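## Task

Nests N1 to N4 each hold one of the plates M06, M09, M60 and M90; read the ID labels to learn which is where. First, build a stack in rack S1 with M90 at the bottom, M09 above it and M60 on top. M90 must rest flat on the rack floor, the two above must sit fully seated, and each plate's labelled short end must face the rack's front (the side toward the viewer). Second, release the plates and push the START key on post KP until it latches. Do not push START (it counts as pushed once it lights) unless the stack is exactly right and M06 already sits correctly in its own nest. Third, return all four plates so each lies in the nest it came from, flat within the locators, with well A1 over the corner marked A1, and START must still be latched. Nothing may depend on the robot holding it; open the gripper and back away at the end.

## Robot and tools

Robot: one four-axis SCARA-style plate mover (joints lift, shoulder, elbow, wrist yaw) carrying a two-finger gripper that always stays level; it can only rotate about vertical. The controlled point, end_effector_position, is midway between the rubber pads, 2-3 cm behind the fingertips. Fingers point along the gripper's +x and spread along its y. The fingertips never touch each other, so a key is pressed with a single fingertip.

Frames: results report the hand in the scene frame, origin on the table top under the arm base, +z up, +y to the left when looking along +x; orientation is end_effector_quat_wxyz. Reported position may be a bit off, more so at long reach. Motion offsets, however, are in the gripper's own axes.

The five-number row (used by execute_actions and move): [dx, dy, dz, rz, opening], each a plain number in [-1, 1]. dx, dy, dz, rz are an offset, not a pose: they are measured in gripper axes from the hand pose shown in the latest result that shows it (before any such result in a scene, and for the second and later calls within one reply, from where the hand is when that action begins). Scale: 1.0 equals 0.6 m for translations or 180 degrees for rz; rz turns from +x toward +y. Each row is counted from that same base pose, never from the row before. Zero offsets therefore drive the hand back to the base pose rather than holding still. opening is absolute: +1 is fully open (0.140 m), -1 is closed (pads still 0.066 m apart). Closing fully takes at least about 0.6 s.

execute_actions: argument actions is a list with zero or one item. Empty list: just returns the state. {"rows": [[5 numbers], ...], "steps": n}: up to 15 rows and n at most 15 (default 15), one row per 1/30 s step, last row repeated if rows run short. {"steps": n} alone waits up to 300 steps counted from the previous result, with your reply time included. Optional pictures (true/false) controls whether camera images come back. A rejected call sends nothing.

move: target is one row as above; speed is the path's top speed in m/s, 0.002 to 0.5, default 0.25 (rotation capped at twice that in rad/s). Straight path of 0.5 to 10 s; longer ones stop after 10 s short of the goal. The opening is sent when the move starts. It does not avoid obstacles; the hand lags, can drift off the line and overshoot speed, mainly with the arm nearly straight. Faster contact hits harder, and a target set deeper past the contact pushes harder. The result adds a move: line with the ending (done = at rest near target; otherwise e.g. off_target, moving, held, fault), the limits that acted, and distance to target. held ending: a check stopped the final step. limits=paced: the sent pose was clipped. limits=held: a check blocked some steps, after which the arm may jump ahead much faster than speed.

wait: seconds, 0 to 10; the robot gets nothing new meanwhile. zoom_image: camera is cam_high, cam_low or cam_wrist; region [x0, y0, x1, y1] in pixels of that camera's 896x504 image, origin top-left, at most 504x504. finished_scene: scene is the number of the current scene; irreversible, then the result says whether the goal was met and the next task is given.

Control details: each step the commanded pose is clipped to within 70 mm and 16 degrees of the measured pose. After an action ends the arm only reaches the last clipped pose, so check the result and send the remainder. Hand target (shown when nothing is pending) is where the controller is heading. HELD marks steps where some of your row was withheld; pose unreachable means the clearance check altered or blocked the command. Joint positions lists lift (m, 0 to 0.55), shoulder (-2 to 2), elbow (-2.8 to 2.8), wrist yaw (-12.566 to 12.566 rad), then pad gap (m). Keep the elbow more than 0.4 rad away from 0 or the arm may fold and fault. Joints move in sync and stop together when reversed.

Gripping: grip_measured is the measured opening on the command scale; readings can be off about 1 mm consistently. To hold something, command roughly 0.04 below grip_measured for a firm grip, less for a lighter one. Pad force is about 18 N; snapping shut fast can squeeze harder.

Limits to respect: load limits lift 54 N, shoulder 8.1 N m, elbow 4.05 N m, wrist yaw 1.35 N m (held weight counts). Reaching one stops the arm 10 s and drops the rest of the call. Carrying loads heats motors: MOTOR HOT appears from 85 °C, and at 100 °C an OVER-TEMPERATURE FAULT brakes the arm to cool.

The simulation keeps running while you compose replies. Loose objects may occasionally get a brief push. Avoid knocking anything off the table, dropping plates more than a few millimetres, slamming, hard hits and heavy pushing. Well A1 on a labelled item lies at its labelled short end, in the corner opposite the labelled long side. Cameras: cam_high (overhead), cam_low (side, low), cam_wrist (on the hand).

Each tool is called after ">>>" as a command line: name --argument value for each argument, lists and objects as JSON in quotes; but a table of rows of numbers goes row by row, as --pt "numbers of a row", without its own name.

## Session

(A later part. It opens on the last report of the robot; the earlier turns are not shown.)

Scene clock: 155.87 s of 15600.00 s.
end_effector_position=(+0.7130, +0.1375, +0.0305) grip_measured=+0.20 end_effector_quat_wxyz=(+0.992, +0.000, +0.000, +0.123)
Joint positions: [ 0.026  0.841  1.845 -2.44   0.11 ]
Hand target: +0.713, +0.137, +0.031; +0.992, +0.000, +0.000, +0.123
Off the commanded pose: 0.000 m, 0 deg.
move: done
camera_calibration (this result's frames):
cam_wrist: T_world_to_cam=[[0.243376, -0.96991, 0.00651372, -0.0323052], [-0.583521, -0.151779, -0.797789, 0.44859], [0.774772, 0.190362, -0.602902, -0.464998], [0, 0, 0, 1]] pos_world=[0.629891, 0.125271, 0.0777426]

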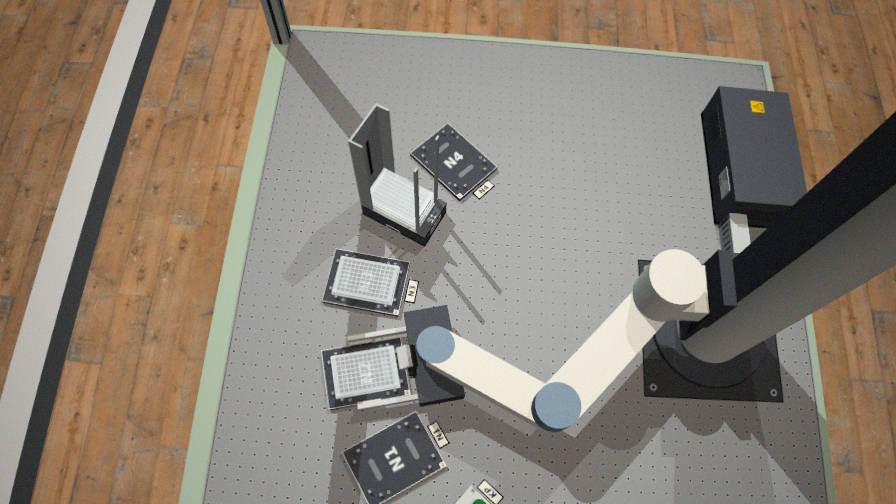

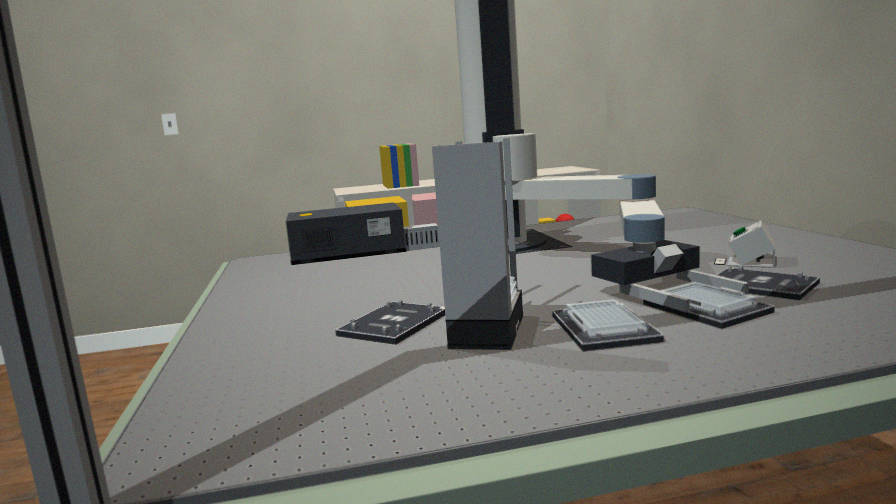

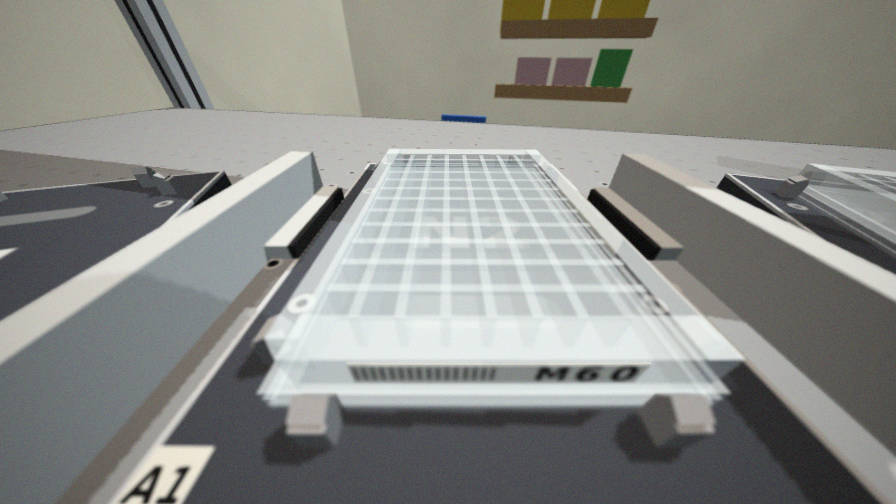

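>>> move --target '[0.0007,-0.0005,0,0.001,0.2]' --speed 0.01

>>> move --target '[0,0,0,0,-0.6]'

>>> move --target '[0,0,0.52,0,-0.6]' --speed 0.2

>>> move --target '[-0.2127,-0.5735,0,-0.2225,-0.6]' --speed 0.2

>>> move --target '[0,0,-0.035,0,-0.6]' --speed 0.02

Scene clock: 161.47 s of 15600.00 s.
end_effector_position=(+0.7134, +0.1373, +0.0305) grip_measured=+0.20 end_effector_quat_wxyz=(+0.992, +0.000, +0.000, +0.125)
Joint positions: [ 0.026  0.838  1.848 -2.436  0.11 ]
Hand target: +0.713, +0.137, +0.031; +0.992, +0.000, +0.000, +0.125
Off the commanded pose: 0.000 m, 0 deg.
After step 90, 1.90 s passed at rest.
move: done
camera_calibration (this result's frames):
cam_wrist: T_world_to_cam=[[0.246247, -0.969185, 0.00651372, -0.0347339], [-0.583069, -0.153506, -0.797789, 0.448749], [0.774205, 0.192655, -0.602902, -0.465228], [0, 0, 0, 1]] pos_world=[0.630386, 0.12485, 0.0777463]

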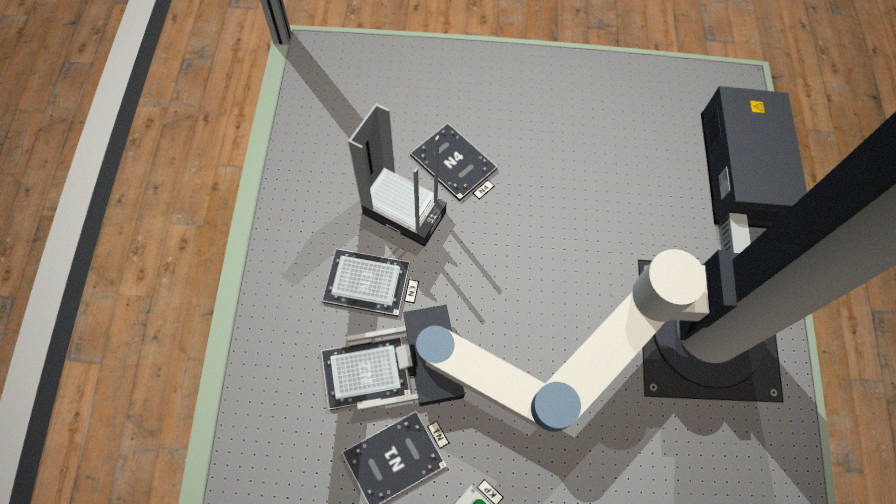

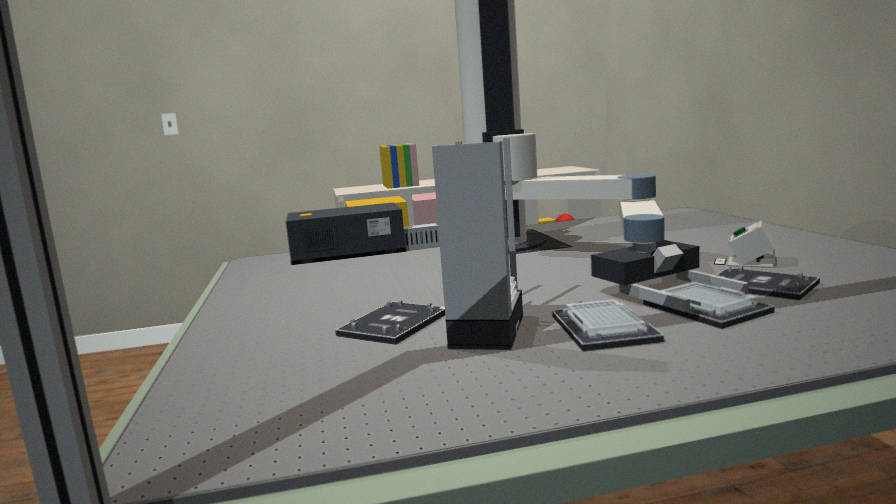

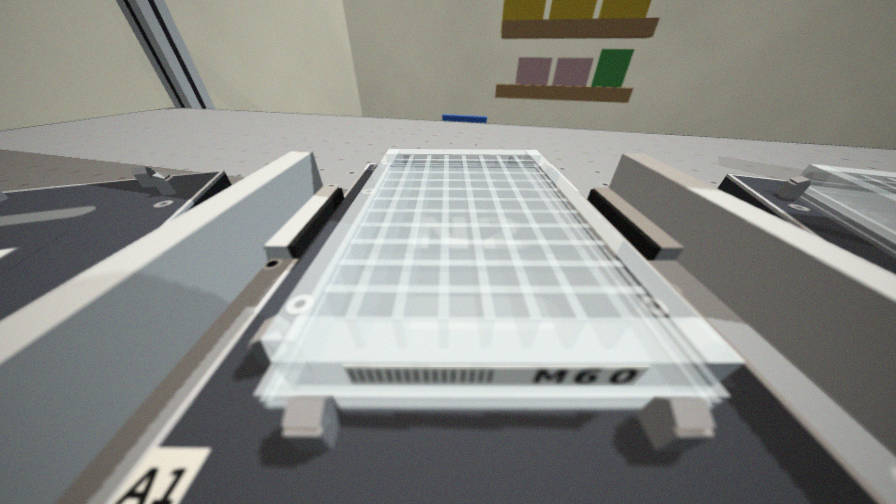

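Scene clock: 161.97 s of 15600.00 s.
end_effector_position=(+0.7134, +0.1373, +0.0305) grip_measured=-0.49 end_effector_quat_wxyz=(+0.992, +0.000, +0.000, +0.125)
Joint positions: [ 0.026  0.838  1.848 -2.436  0.085]
Hand target: +0.713, +0.137, +0.031; +0.992, +0.000, +0.000, +0.125
Off the commanded pose: 0.000 m, 0 deg.
move: done
camera_calibration (this result's frames):
cam_wrist: T_world_to_cam=[[0.246255, -0.969183, 0.00651372, -0.0347348], [-0.583068, -0.15351, -0.797789, 0.448749], [0.774203, 0.192661, -0.602902, -0.465227], [0, 0, 0, 1]] pos_world=[0.630385, 0.124855, 0.0777467]

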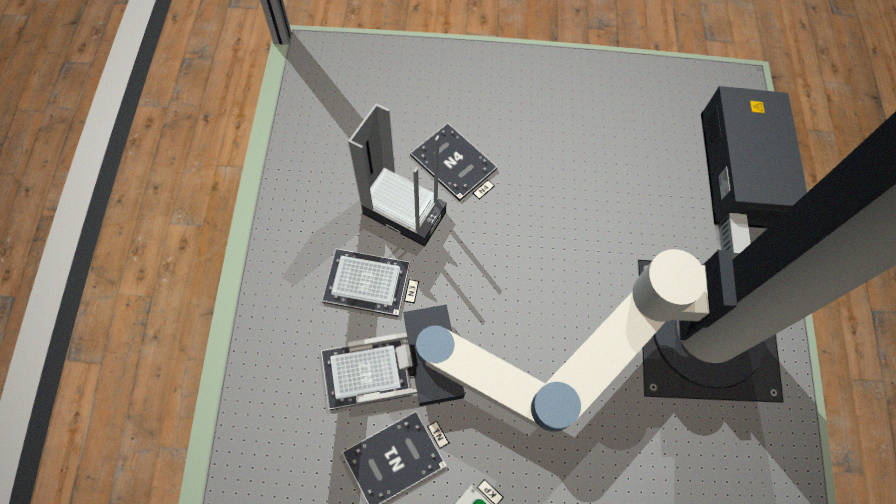

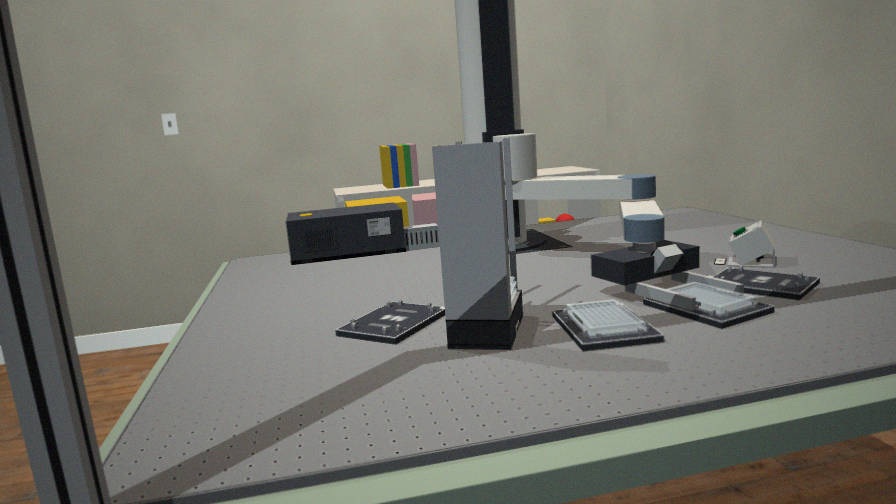

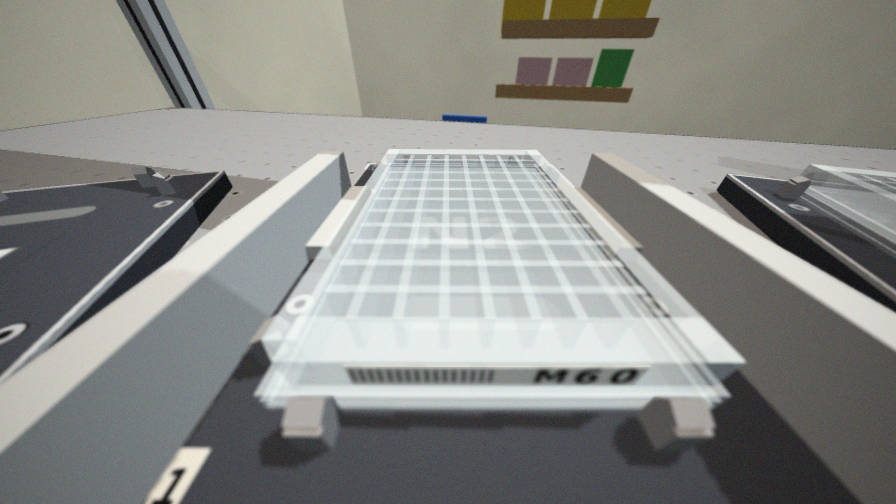

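Scene clock: 163.93 s of 15600.00 s.
end_effector_position=(+0.7134, +0.1373, +0.3426) grip_measured=-0.49 end_effector_quat_wxyz=(+0.992, +0.000, +0.000, +0.125)
Joint positions: [ 0.338  0.838  1.848 -2.436  0.085]
Hand target: +0.713, +0.137, +0.343; +0.992, +0.000, +0.000, +0.125
Off the commanded pose: 0.000 m, 0 deg.
move: done
camera_calibration (this result's frames):
cam_wrist: T_world_to_cam=[[0.246291, -0.969174, 0.00651372, -0.0367813], [-0.583062, -0.153532, -0.797789, 0.6977], [0.774196, 0.192691, -0.602902, -0.277094], [0, 0, 0, 1]] pos_world=[0.630386, 0.124866, 0.389796]

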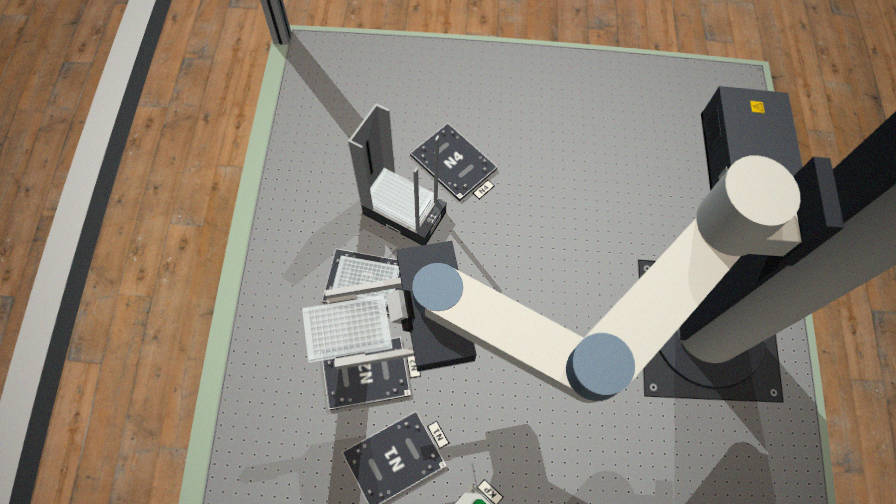

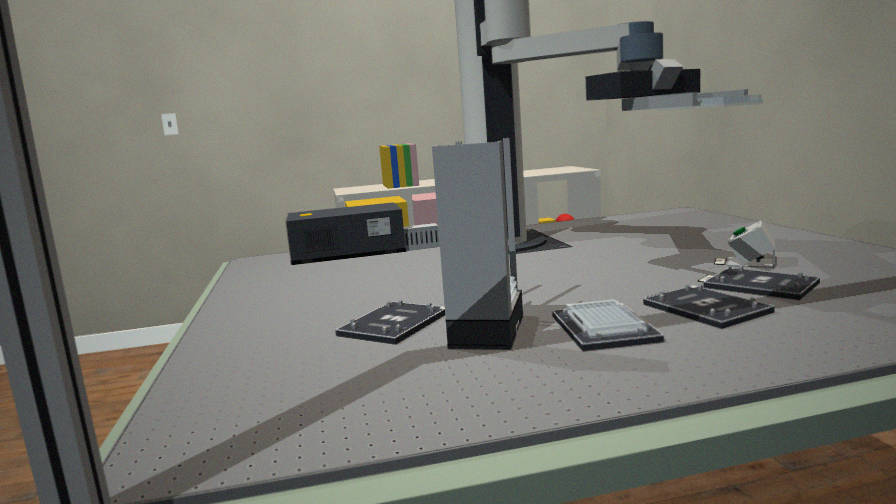

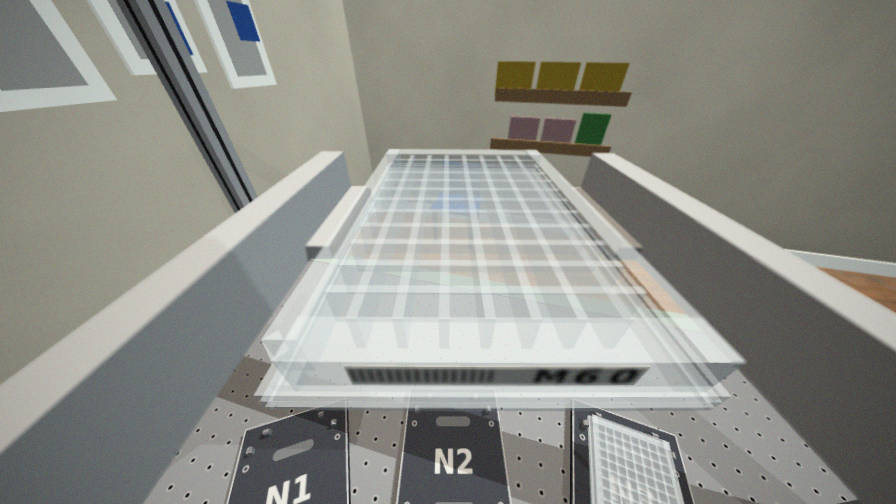

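Scene clock: 166.13 s of 15600.00 s.
end_effector_position=(+0.6749, -0.2278, +0.3426) grip_measured=-0.49 end_effector_quat_wxyz=(+0.975, +0.000, +0.000, -0.223)
Joint positions: [ 0.338  0.186  1.808 -2.444  0.085]
Hand target: +0.675, -0.228, +0.343; +0.975, +0.000, +0.000, -0.223
Off the commanded pose: 0.000 m, 0 deg.
move: done
camera_calibration (this result's frames):
cam_wrist: T_world_to_cam=[[-0.435274, -0.900275, 0.00651372, 0.094523], [-0.545062, 0.25776, -0.797789, 0.687221], [0.71655, -0.350807, -0.602902, -0.26181], [0, 0, 0, 1]] pos_world=[0.603322, -0.183886, 0.389796]

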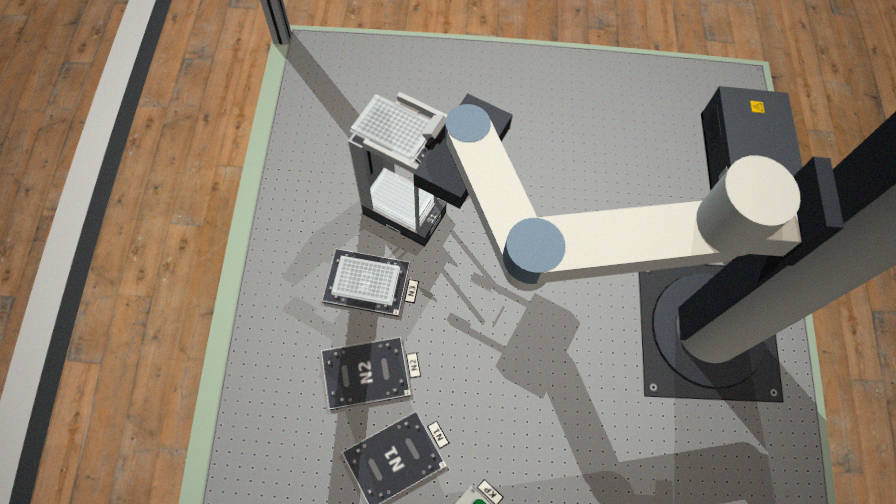

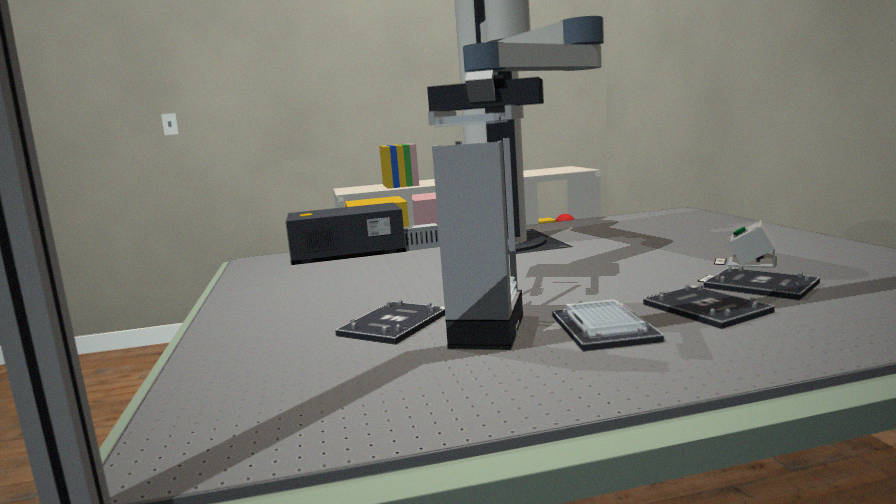

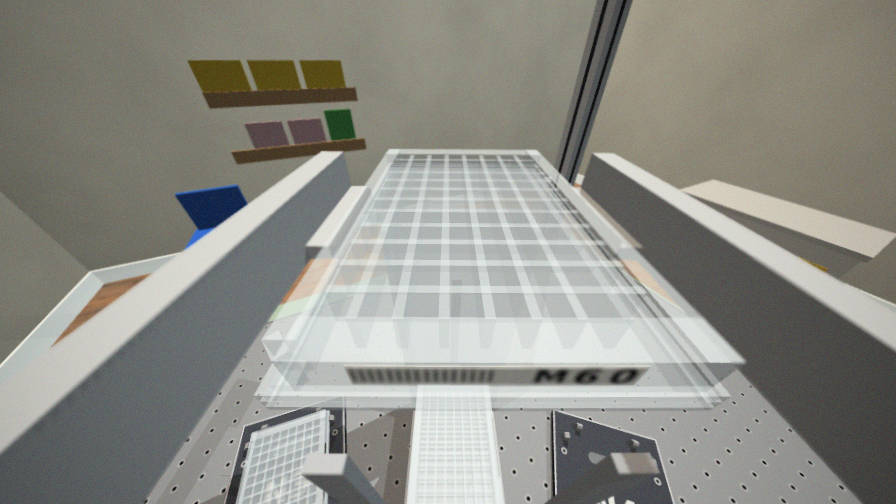

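Scene clock: 167.40 s of 15600.00 s.
end_effector_position=(+0.6749, -0.2278, +0.3215) grip_measured=-0.49 end_effector_quat_wxyz=(+0.975, +0.000, +0.000, -0.223)
Joint positions: [ 0.317  0.186  1.808 -2.444  0.085]
Hand target: +0.675, -0.228, +0.322; +0.975, +0.000, +0.000, -0.223
Off the commanded pose: 0.000 m, 0 deg.
move: done
camera_calibration (this result's frames):
cam_wrist: T_world_to_cam=[[-0.435298, -0.900263, 0.00651372, 0.0946658], [-0.545055, 0.257775, -0.797789, 0.670422], [0.71654, -0.350826, -0.602902, -0.274502], [0, 0, 0, 1]] pos_world=[0.603317, -0.183896, 0.36874]

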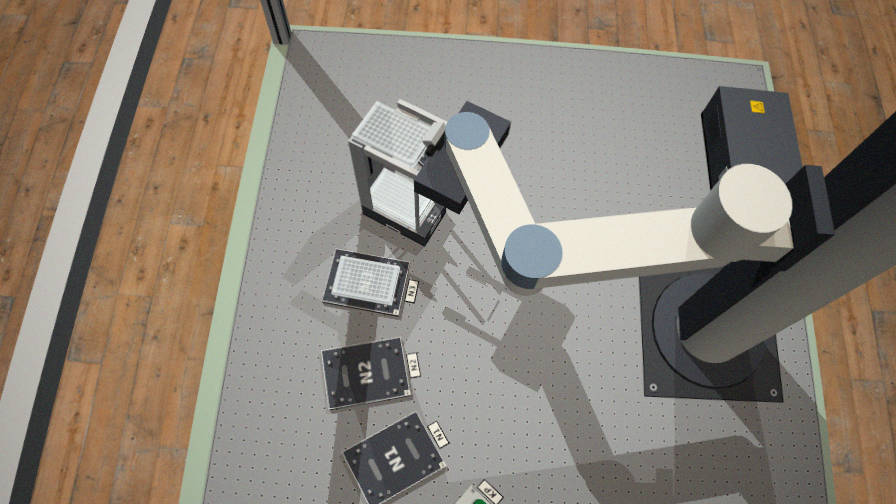

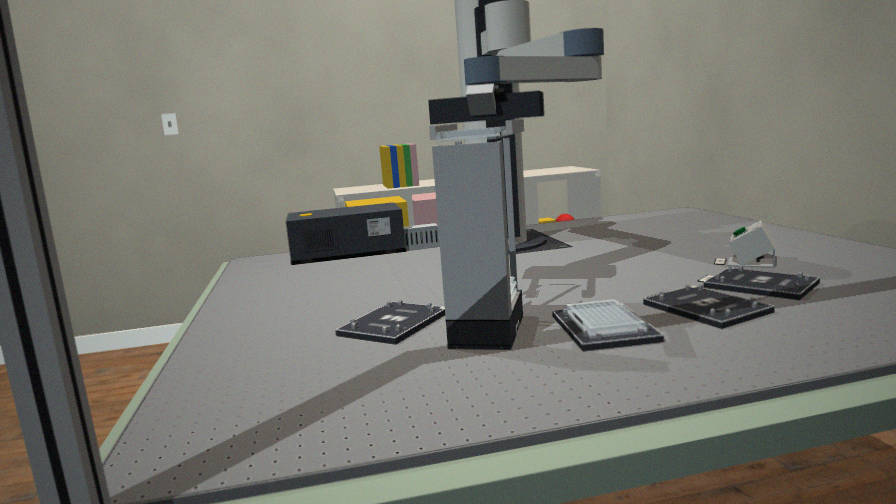

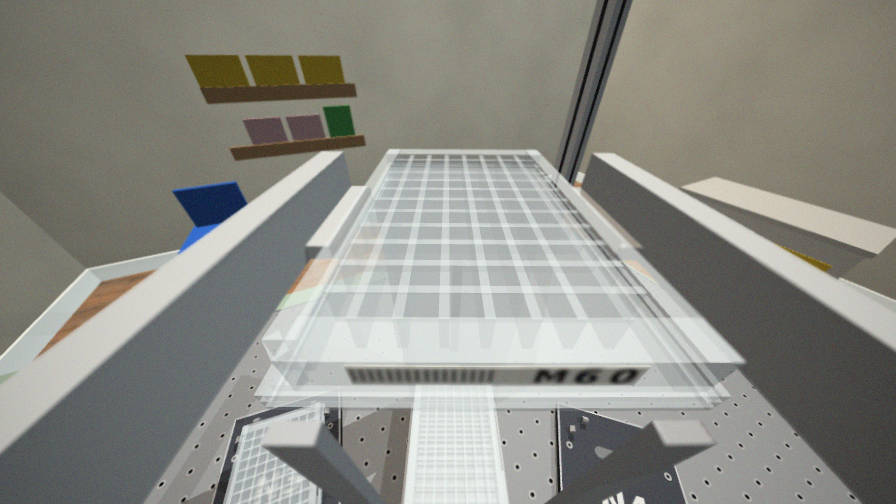

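>>> move --target '[0.0004,0.0004,-0.05,0,-0.6]' --speed 0.01

>>> move --target '[0,0,-0.307,0,-0.6]' --speed 0.05

>>> move --target '[0,0,-0.0215,0,-0.6]' --speed 0.006

>>> move --target '[0,0,0,0,0.2]'

>>> move --target '[-0.283,0,0,0,0.2]' --speed 0.15

Scene clock: 174.87 s of 15600.00 s.
end_effector_position=(+0.6752, -0.2277, +0.2915) grip_measured=-0.49 end_effector_quat_wxyz=(+0.975, +0.000, +0.000, -0.223)
Joint positions: [ 0.287  0.186  1.81  -2.445  0.085]
Hand target: +0.675, -0.228, +0.292; +0.975, +0.000, +0.000, -0.223
Off the commanded pose: 0.000 m, 0 deg.
After step 90, 1.23 s passed at rest.
move: done
camera_calibration (this result's frames):
cam_wrist: T_world_to_cam=[[-0.435106, -0.900356, 0.00651372, 0.0950044], [-0.54511, 0.257658, -0.797789, 0.646629], [0.716615, -0.350673, -0.602902, -0.292783], [0, 0, 0, 1]] pos_world=[0.603634, -0.183743, 0.338735]

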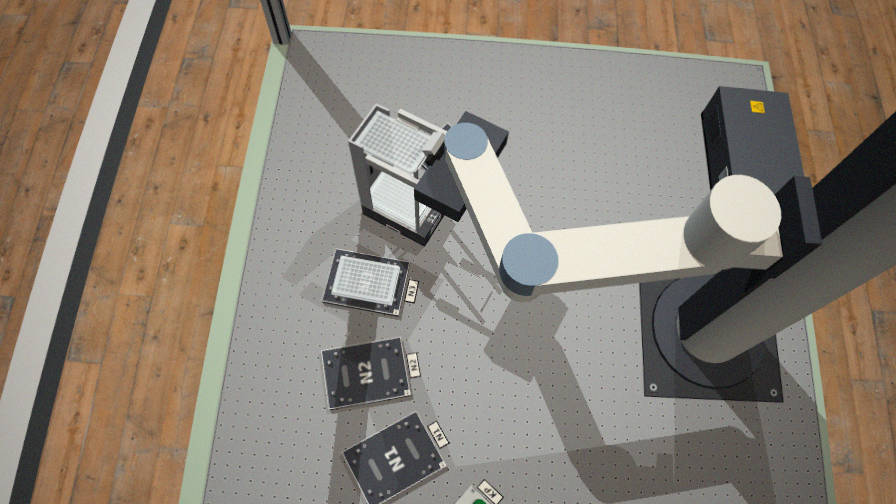

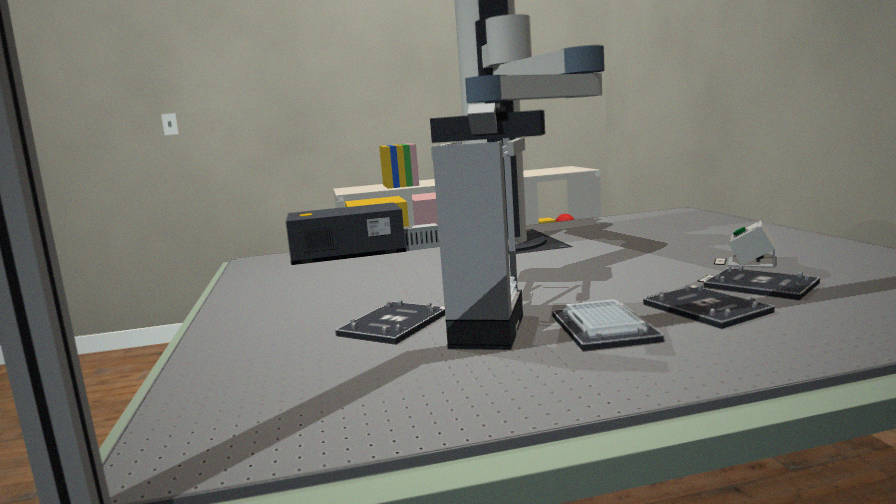

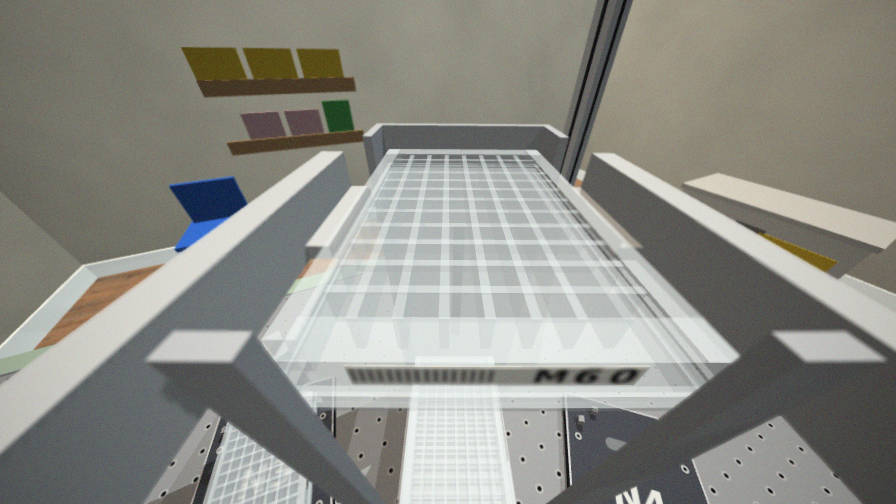

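Scene clock: 178.83 s of 15600.00 s.
end_effector_position=(+0.6752, -0.2277, +0.1073) grip_measured=-0.49 end_effector_quat_wxyz=(+0.975, +0.000, +0.000, -0.223)
Joint positions: [ 0.102  0.186  1.81  -2.445  0.085]
Hand target: +0.675, -0.228, +0.107; +0.975, +0.000, +0.000, -0.223
Off the commanded pose: 0.000 m, 0 deg.
move: done
camera_calibration (this result's frames):
cam_wrist: T_world_to_cam=[[-0.43513, -0.900344, 0.00651372, 0.0962148], [-0.545104, 0.257673, -0.797789, 0.499614], [0.716606, -0.350692, -0.602902, -0.403877], [0, 0, 0, 1]] pos_world=[0.603628, -0.183747, 0.154461]

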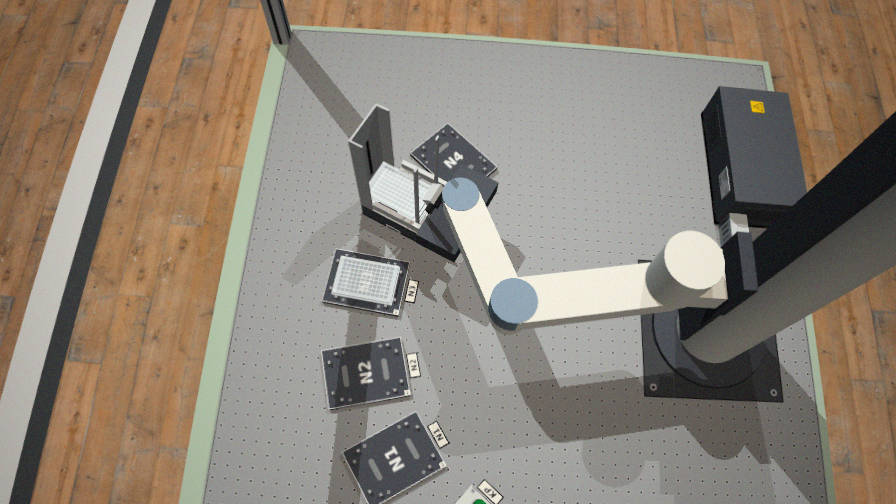

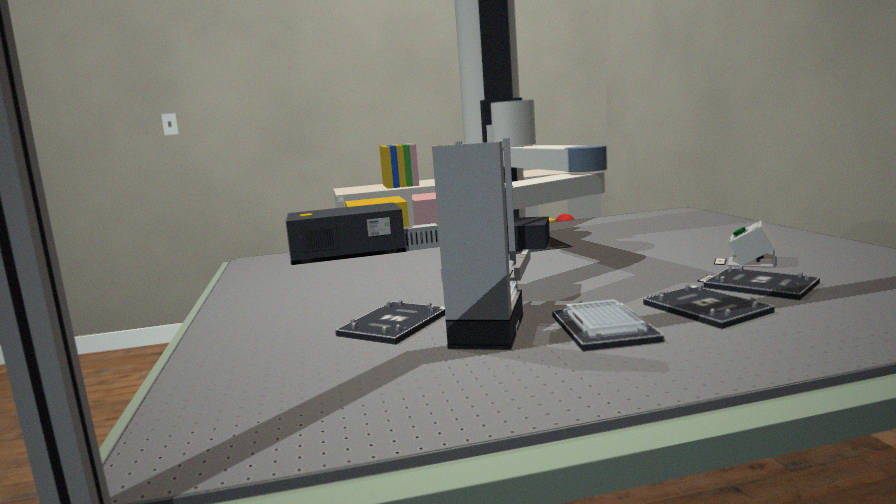

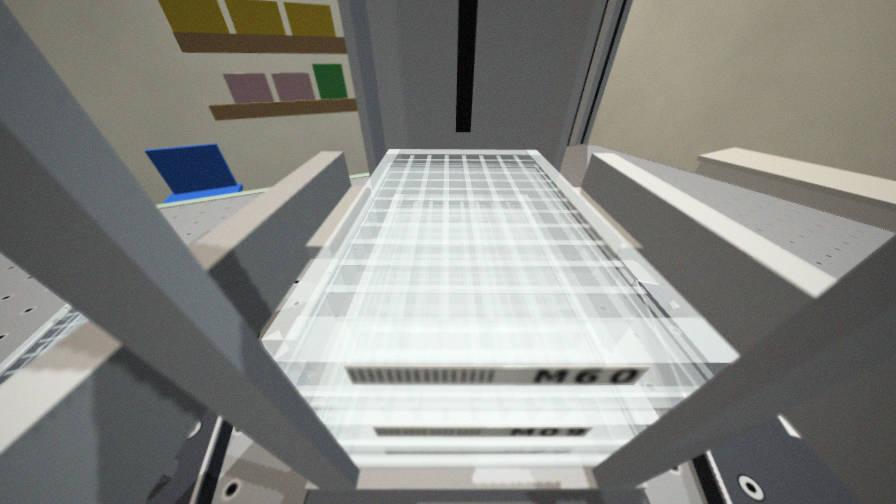

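Scene clock: 181.20 s of 15600.00 s.
end_effector_position=(+0.6752, -0.2277, +0.0944) grip_measured=-0.49 end_effector_quat_wxyz=(+0.975, +0.000, +0.000, -0.223)
Joint positions: [ 0.089  0.186  1.81  -2.445  0.085]
Hand target: +0.675, -0.228, +0.094; +0.975, +0.000, +0.000, -0.223
Off the commanded pose: 0.000 m, 0 deg.
move: done
camera_calibration (this result's frames):
cam_wrist: T_world_to_cam=[[-0.435129, -0.900345, 0.00651372, 0.0962983], [-0.545104, 0.257672, -0.797789, 0.489335], [0.716606, -0.350692, -0.602902, -0.411645], [0, 0, 0, 1]] pos_world=[0.603628, -0.183747, 0.141577]

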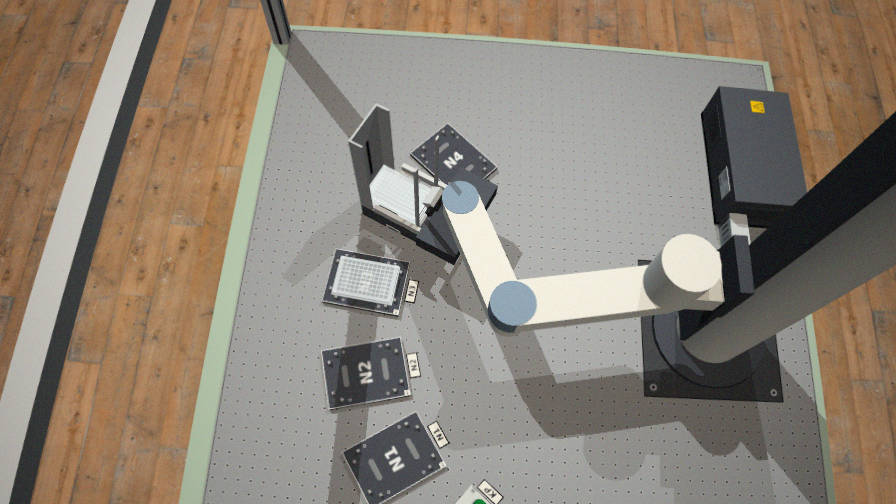

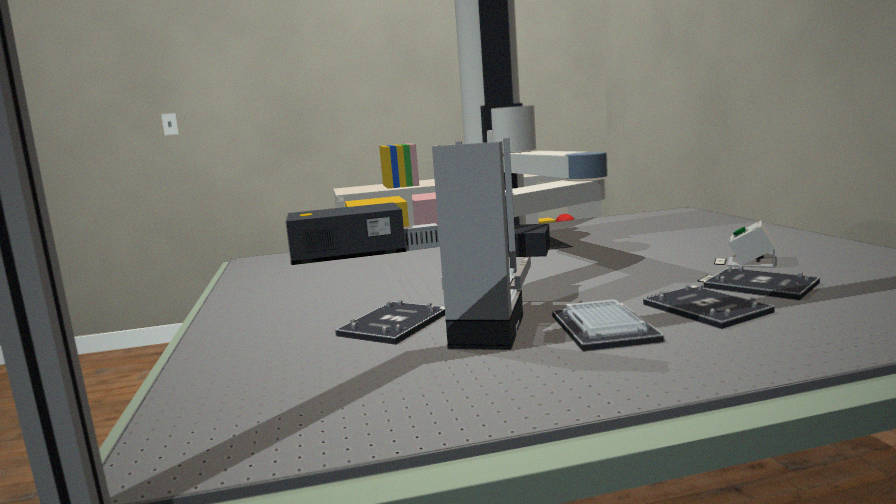

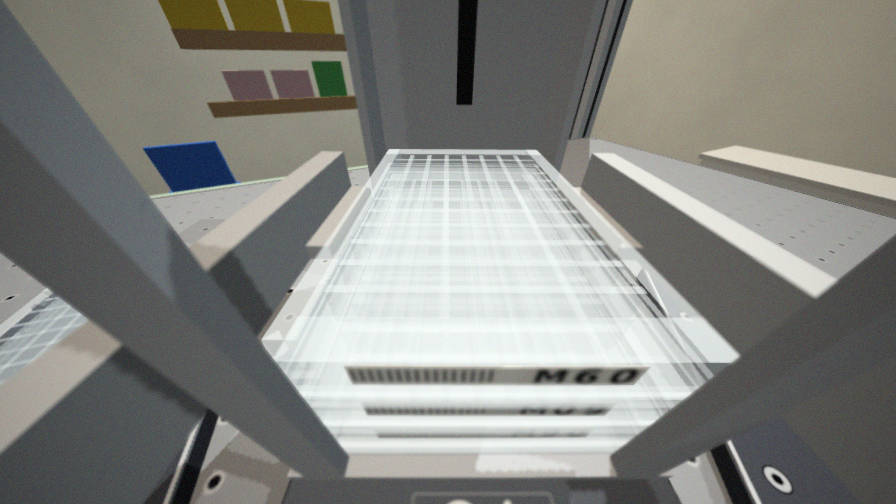

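Scene clock: 181.70 s of 15600.00 s.
end_effector_position=(+0.6752, -0.2277, +0.0944) grip_measured=+0.20 end_effector_quat_wxyz=(+0.975, +0.000, +0.000, -0.223)
Joint positions: [ 0.089  0.186  1.81  -2.445  0.11 ]
Hand target: +0.675, -0.228, +0.094; +0.975, +0.000, +0.000, -0.223
Off the commanded pose: 0.000 m, 0 deg.
move: done
camera_calibration (this result's frames):
cam_wrist: T_world_to_cam=[[-0.435126, -0.900346, 0.00651372, 0.0962963], [-0.545105, 0.25767, -0.797789, 0.489336], [0.716608, -0.350689, -0.602902, -0.411645], [0, 0, 0, 1]] pos_world=[0.603628, -0.183747, 0.141577]

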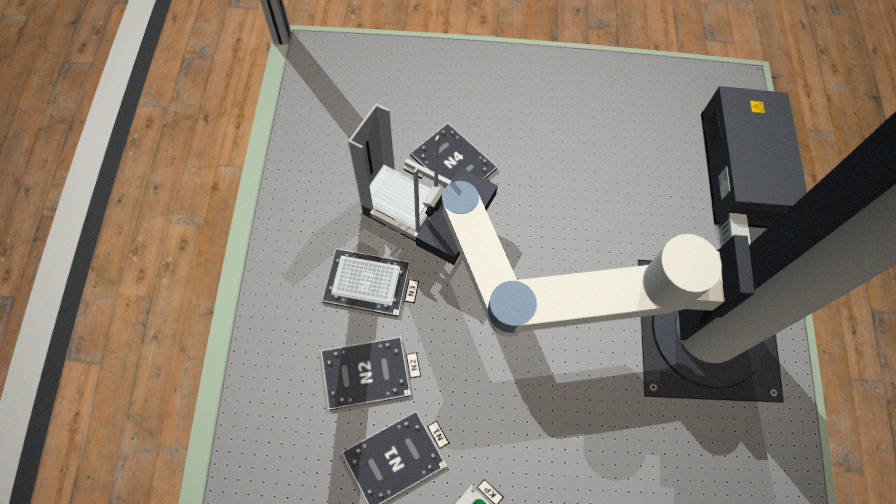

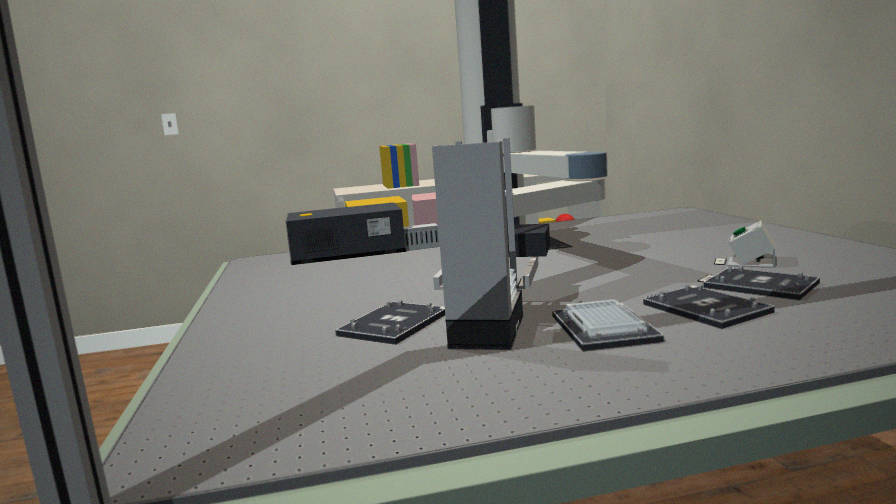

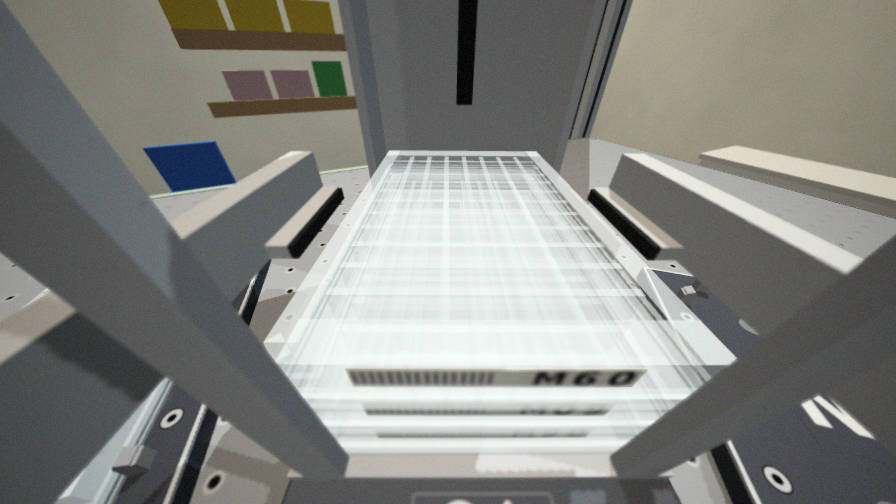

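Scene clock: 183.17 s of 15600.00 s.
end_effector_position=(+0.5222, -0.1540, +0.0944) grip_measured=+0.20 end_effector_quat_wxyz=(+0.975, +0.000, +0.000, -0.223)
Joint positions: [ 0.089  0.549  0.948 -1.946  0.11 ]
Hand target: +0.522, -0.154, +0.094; +0.975, +0.000, +0.000, -0.223
Off the commanded pose: 0.000 m, 0 deg.
move: done
camera_calibration (this result's frames):
cam_wrist: T_world_to_cam=[[-0.435324, -0.90025, 0.00651372, 0.0961645], [-0.545048, 0.257791, -0.797789, 0.386934], [0.71653, -0.350847, -0.602902, -0.276153], [0, 0, 0, 1]] pos_world=[0.450632, -0.110063, 0.141572]

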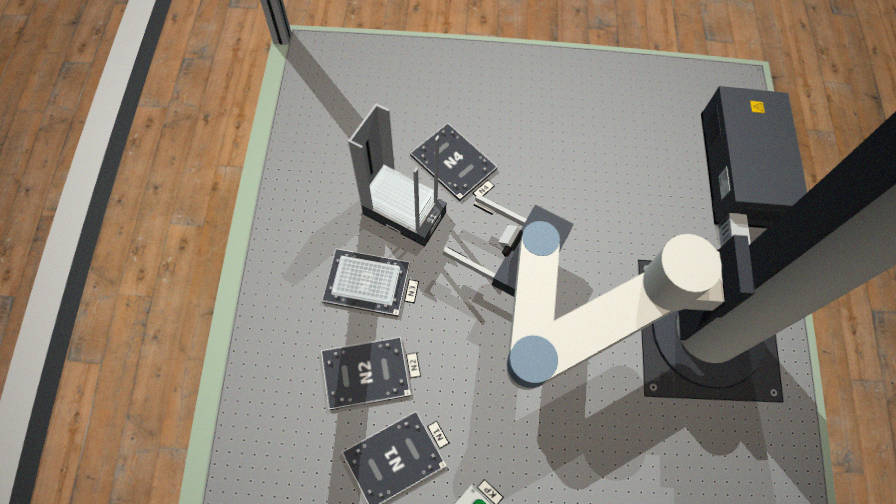

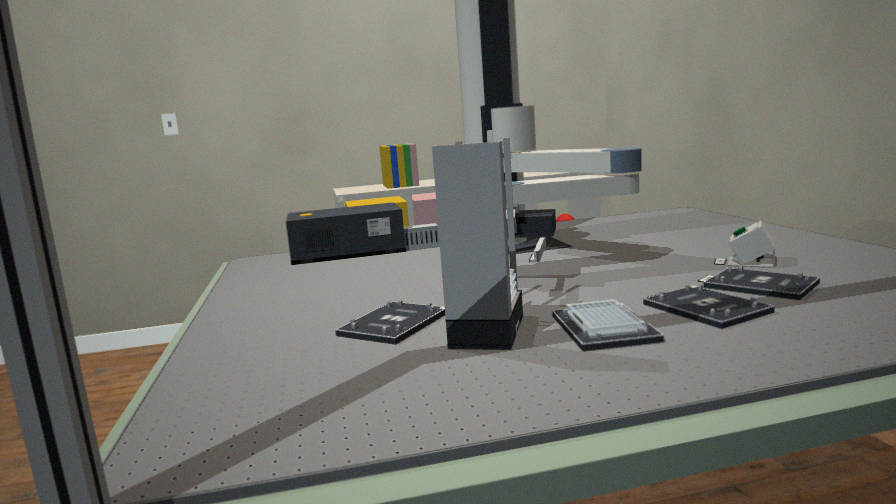

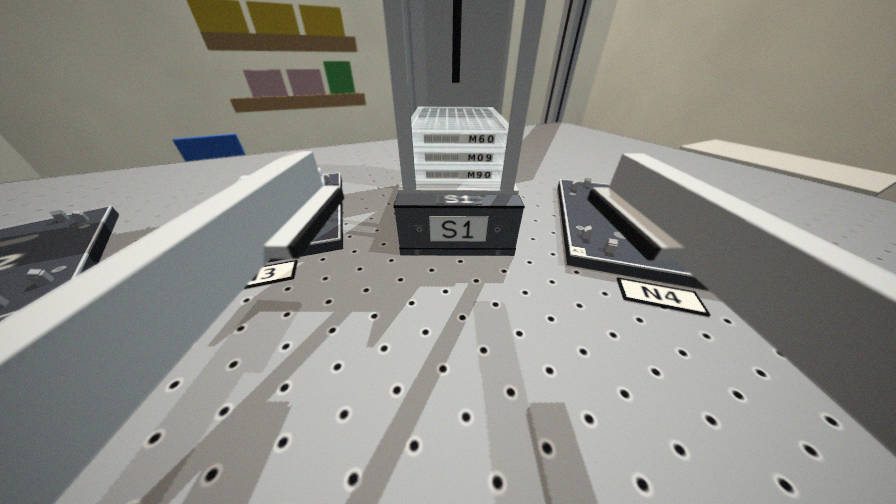

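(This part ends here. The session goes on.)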